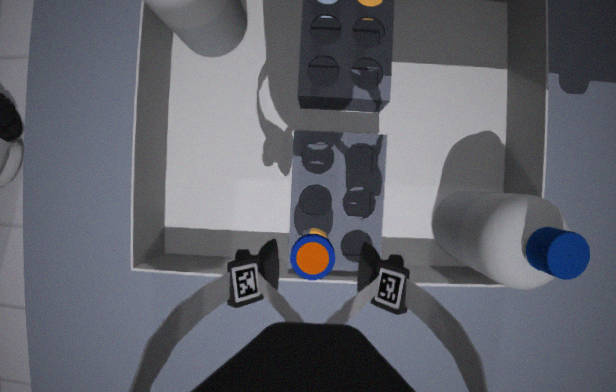

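Request:
execute_actions(actions=[{"r2":{"joints":{"lift_m":0.985,"arm_m":0.524},"pace":"slow"}}], cameras=[])

Request:
execute_actions(actions=[{"r2":{"joints":{"gripper_m":0.0}}}], cameras=[])

Request:
execute_actions(actions=[{"r2":{"joints":{"lift_m":1.2}}}], cameras=[])

Request:
execute_actions(actions=[{"r2":{"base":{"strafe_m":-0.45}}}], cameras=["r2_wrist_camera"])

Scene clock: 211.87 s.
r1.base_odometry: x=+0.338 y=-1.463 heading=+0.201 (m, m, rad; r1's odometry frame)
r1.turned_by_wheels: +0.000 (rad since the last result)
r1.turned_by_imu: +0.002 (rad since the last result)
r1.base_tilt: forward=+0.6 right=-0.3 (deg)
r1.lidar_m: 0.82 0.85 2.52 3.33 1.66 1.19 1.10 1.17 1.55 2.84 2.95 0.89
r1.base_status: not commanded
r1.joint_positions: lift_m=+1.150 arm_m=+0.001 wrist_yaw_rad=+0.000 wrist_pitch_rad=+1.570 wrist_roll_rad=+1.570 gripper_m=+0.045
r1.joint_status: not commanded
r1.motor_effort: lift_m=+20(20) arm_m=-5(4) wrist_yaw_rad=+0(0) wrist_pitch_rad=-1(1) wrist_roll_rad=+0(1) gripper_m=-2(4) wheel_0=-5(5) wheel_1=-3(3) wheel_2=+2(2) (%)
r1.hand_pose: x=+0.1718 y=-0.0874 z=+1.0396 quat_wxyz=(+0.500, +0.500, +0.500, -0.500) (m; r1's base frame)
r1.wrist_depth_mm: 1255 1255 1229 1229 1255 1255 1255 / 1255 1255 1205 1255 1229 1281 1255 / 1229 1281 1255 1255 1255 1255 1255 / 1229 1255 1229 1098 1042 1308 1255 / 1255 1229 1255 1060 1060 1255 347 / 1255 1255 197 1281 199 1255 1281 / 1255 1281 1281 109 1281 1229 1255
r2.base_odometry: x=-0.169 y=-2.312 heading=-2.782 (m, m, rad; r2's odometry frame)
r2.turned_by_wheels: +0.000 (rad since the last result)
r2.turned_by_imu: -0.001 (rad since the last result)
r2.base_tilt: forward=+0.4 right=+0.3 (deg)
r2.lidar_m: 0.26 0.28 0.40 2.61 2.40 1.71 1.69 1.74 2.46 2.59 0.38 0.27
r2.base_status: not commanded
r2.joint_positions: lift_m=+0.985 arm_m=+0.523 wrist_yaw_rad=+0.000 wrist_pitch_rad=+1.570 wrist_roll_rad=+1.570 gripper_m=+0.045
r2.joint_status: all done
r2.motor_effort: lift_m=+17(16) arm_m=+5(5) wrist_yaw_rad=-1(0) wrist_pitch_rad=-3(2) wrist_roll_rad=+0(0) gripper_m=-4(2) wheel_0=+0(0) wheel_1=+2(2) wheel_2=+0(1) (%)
r2.hand_pose: x=+0.6942 y=-0.0874 z=+0.8749 quat_wxyz=(+0.500, +0.500, +0.500, -0.500) (m; r2's base frame)
r2.wrist_depth_mm: 334 317 330 322 297 320 319 / 338 329 330 327 322 325 319 / 338 336 334 325 327 327 320 / 342 319 338 327 327 325 256 / 343 320 336 274 273 276 204 / 345 343 265 214 190 285 296 / 349 345 343 - 338 336 334
pictures: none
No camera images: the call's "cameras" was empty. Leave "cameras" out to get every camera's image.

Scene clock: 213.10 s.
r1.base_odometry: x=+0.338 y=-1.463 heading=+0.201 (m, m, rad; r1's odometry frame)
r1.turned_by_wheels: +0.000 (rad since the last result)
r1.turned_by_imu: +0.000 (rad since the last result)
r1.base_tilt: forward=+0.7 right=-0.3 (deg)
r1.lidar_m: 0.83 0.84 2.49 3.33 1.63 1.18 1.11 1.15 1.56 2.84 2.93 0.87
r1.base_status: not commanded
r1.joint_positions: lift_m=+1.150 arm_m=+0.001 wrist_yaw_rad=+0.000 wrist_pitch_rad=+1.570 wrist_roll_rad=+1.570 gripper_m=+0.045
r1.joint_status: not commanded
r1.motor_effort: lift_m=+20(20) arm_m=-4(4) wrist_yaw_rad=+1(1) wrist_pitch_rad=-1(1) wrist_roll_rad=-1(0) gripper_m=-3(3) wheel_0=-5(5) wheel_1=-3(3) wheel_2=+2(2) (%)
r1.hand_pose: x=+0.1718 y=-0.0874 z=+1.0396 quat_wxyz=(+0.500, +0.500, +0.500, -0.500) (m; r1's base frame)
r1.wrist_depth_mm: 1229 1255 1255 1255 1255 1255 1229 / 1229 1229 1255 1255 1229 1229 1229 / 1229 1281 1229 1255 1229 1255 1255 / 1255 1255 1229 1098 1042 1255 1255 / 1255 1255 1281 1042 1042 1229 351 / 1255 1255 197 1281 198 1255 1255 / 1255 1281 1255 109 1308 1281 1281
r2.base_odometry: x=-0.169 y=-2.312 heading=-2.782 (m, m, rad; r2's odometry frame)
r2.turned_by_wheels: +0.000 (rad since the last result)
r2.turned_by_imu: +0.000 (rad since the last result)
r2.base_tilt: forward=+0.4 right=+0.3 (deg)
r2.lidar_m: 0.25 0.27 0.40 2.61 2.38 1.73 1.67 1.72 2.42 2.57 0.39 0.27
r2.base_status: not commanded
r2.joint_positions: lift_m=+0.985 arm_m=+0.523 wrist_yaw_rad=+0.000 wrist_pitch_rad=+1.570 wrist_roll_rad=+1.570 gripper_m=+0.001
r2.joint_status: all done
r2.motor_effort: lift_m=+17(18) arm_m=+5(5) wrist_yaw_rad=+1(0) wrist_pitch_rad=-3(3) wrist_roll_rad=+0(1) gripper_m=-21(19) wheel_0=+0(0) wheel_1=+2(2) wheel_2=+0(0) (%)
r2.hand_pose: x=+0.6942 y=-0.0874 z=+0.8749 quat_wxyz=(+0.500, +0.500, +0.500, -0.500) (m; r2's base frame)
r2.wrist_depth_mm: 334 317 329 322 296 322 319 / 338 329 330 329 320 324 317 / 340 334 334 325 325 324 319 / 342 319 334 329 327 330 255 / 345 317 336 257 273 276 204 / 347 342 189 204 186 287 297 / 349 347 345 - 338 338 338
pictures: none
No camera images: the call's "cameras" was empty. Leave "cameras" out to get every camera's image.

Scene clock: 215.07 s.
r1.base_odometry: x=+0.338 y=-1.463 heading=+0.201 (m, m, rad; r1's odometry frame)
r1.turned_by_wheels: +0.000 (rad since the last result)
r1.turned_by_imu: +0.001 (rad since the last result)
r1.base_tilt: forward=+0.5 right=-0.2 (deg)
r1.lidar_m: 0.81 0.87 2.52 3.30 1.64 1.17 1.09 1.15 1.56 2.84 2.96 0.88
r1.base_status: not commanded
r1.joint_positions: lift_m=+1.150 arm_m=+0.001 wrist_yaw_rad=+0.000 wrist_pitch_rad=+1.570 wrist_roll_rad=+1.570 gripper_m=+0.045
r1.joint_status: not commanded
r1.motor_effort: lift_m=+20(20) arm_m=-4(5) wrist_yaw_rad=+0(0) wrist_pitch_rad=-1(1) wrist_roll_rad=+0(0) gripper_m=-4(1) wheel_0=-5(5) wheel_1=-3(3) wheel_2=+2(2) (%)
r1.hand_pose: x=+0.1718 y=-0.0874 z=+1.0396 quat_wxyz=(+0.500, +0.500, +0.500, -0.500) (m; r1's base frame)
r1.wrist_depth_mm: 1229 1255 1255 1229 1229 1229 1255 / 1255 1229 1255 1229 1255 1255 1229 / 1229 1281 1229 1255 1205 1229 1255 / 1229 1281 1255 1118 1060 1255 1255 / 1255 1255 1255 1025 1042 1255 349 / 1255 1255 198 1281 198 1229 1281 / 1281 1229 1255 108 1255 1255 1281
r2.base_odometry: x=-0.169 y=-2.312 heading=-2.782 (m, m, rad; r2's odometry frame)
r2.turned_by_wheels: +0.000 (rad since the last result)
r2.turned_by_imu: +0.000 (rad since the last result)
r2.base_tilt: forward=+0.4 right=+0.3 (deg)
r2.lidar_m: 0.25 0.28 0.39 2.62 2.41 1.73 1.69 1.76 2.44 2.57 0.40 0.28
r2.base_status: not commanded
r2.joint_positions: lift_m=+1.200 arm_m=+0.523 wrist_yaw_rad=+0.000 wrist_pitch_rad=+1.570 wrist_roll_rad=+1.570 gripper_m=+0.001
r2.joint_status: all done
r2.motor_effort: lift_m=+22(25) arm_m=+5(5) wrist_yaw_rad=+2(1) wrist_pitch_rad=-3(3) wrist_roll_rad=-1(0) gripper_m=-19(19) wheel_0=+0(0) wheel_1=+2(2) wheel_2=+0(0) (%)
r2.hand_pose: x=+0.6942 y=-0.0874 z=+1.0894 quat_wxyz=(+0.500, +0.500, +0.500, -0.500) (m; r2's base frame)
r2.wrist_depth_mm: 1308 544 402 484 517 530 535 / 1308 549 521 544 535 535 530 / 1336 554 539 544 549 535 539 / 1397 554 554 544 544 544 544 / 1366 559 554 257 488 549 544 / 1366 569 189 204 185 549 549 / 1366 574 569 - 559 554 946
pictures: none
No camera images: the call's "cameras" was empty. Leave "cameras" out to get every camera's image.

Scene clock: 217.90 s.
r1.base_odometry: x=+0.338 y=-1.463 heading=+0.201 (m, m, rad; r1's odometry frame)
r1.turned_by_wheels: +0.000 (rad since the last result)
r1.turned_by_imu: +0.001 (rad since the last result)
r1.base_tilt: forward=+0.6 right=-0.3 (deg)
r1.lidar_m: 0.82 0.87 2.50 3.30 1.64 1.17 1.10 1.16 1.56 2.85 2.94 0.88
r1.base_status: not commanded
r1.joint_positions: lift_m=+1.150 arm_m=+0.001 wrist_yaw_rad=+0.000 wrist_pitch_rad=+1.570 wrist_roll_rad=+1.570 gripper_m=+0.045
r1.joint_status: not commanded
r1.motor_effort: lift_m=+20(20) arm_m=-5(5) wrist_yaw_rad=-1(0) wrist_pitch_rad=-1(1) wrist_roll_rad=+1(1) gripper_m=-5(3) wheel_0=-5(5) wheel_1=-3(3) wheel_2=+2(2) (%)
r1.hand_pose: x=+0.1718 y=-0.0874 z=+1.0396 quat_wxyz=(+0.500, +0.500, +0.500, -0.500) (m; r1's base frame)
r1.wrist_depth_mm: 1229 1229 1229 1255 1255 1255 1255 / 1229 1229 1255 1229 1255 1229 1255 / 1281 1229 1281 1281 1255 1229 1255 / 1229 1255 1255 1098 1042 1255 1255 / 1255 1255 1281 1042 1042 1255 347 / 1255 1281 198 1281 198 1255 1255 / 1255 1281 1255 108 1281 1255 1281
r2.base_odometry: x=-0.327 y=-1.890 heading=-2.781 (m, m, rad; r2's odometry frame)
r2.turned_by_wheels: +0.000 (rad since the last result)
r2.turned_by_imu: -0.002 (rad since the last result)
r2.base_tilt: forward=+0.4 right=+0.3 (deg)
r2.lidar_m: 0.26 0.27 0.39 3.03 2.39 1.69 1.69 1.77 2.43 2.10 0.38 0.27
r2.base_status: done
r2.joint_positions: lift_m=+1.200 arm_m=+0.523 wrist_yaw_rad=+0.000 wrist_pitch_rad=+1.570 wrist_roll_rad=+1.570 gripper_m=+0.001
r2.joint_status: not commanded
r2.motor_effort: lift_m=+22(22) arm_m=+5(5) wrist_yaw_rad=+0(1) wrist_pitch_rad=-3(3) wrist_roll_rad=-1(0) gripper_m=-20(21) wheel_0=-1(9) wheel_1=+2(10) wheel_2=+1(1) (%)
r2.hand_pose: x=+0.6942 y=-0.0874 z=+1.0894 quat_wxyz=(+0.500, +0.500, +0.500, -0.500) (m; r2's base frame)
r2.wrist_depth_mm: 1308 544 539 539 539 535 535 / 1336 554 549 539 539 539 535 / 1308 559 549 544 544 544 544 / 1336 559 559 554 544 544 549 / 1366 564 559 257 554 544 554 / 1366 564 189 203 185 554 554 / 1366 569 512 - 535 539 554
pictures: r2_wrist_camera
camera_calibration (this result's frames):
r2_wrist_camera: T_world_to_cam=[[-0.997695, -0.0324598, -0.0595927, 0.766984], [-0.0354079, 0.998166, 0.0490999, 0.100149], [0.0578897, 0.0510968, -0.997014, 1.27794], [0, 0, 0, 1]] pos_world=[0.694782, -0.140368, 1.31491]
Images, in order (width x height): r2_wrist_camera 616x392.

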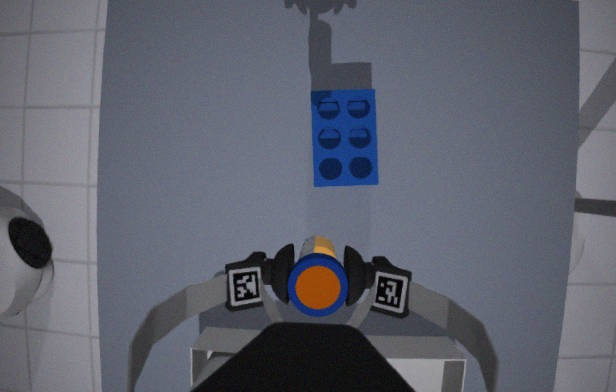

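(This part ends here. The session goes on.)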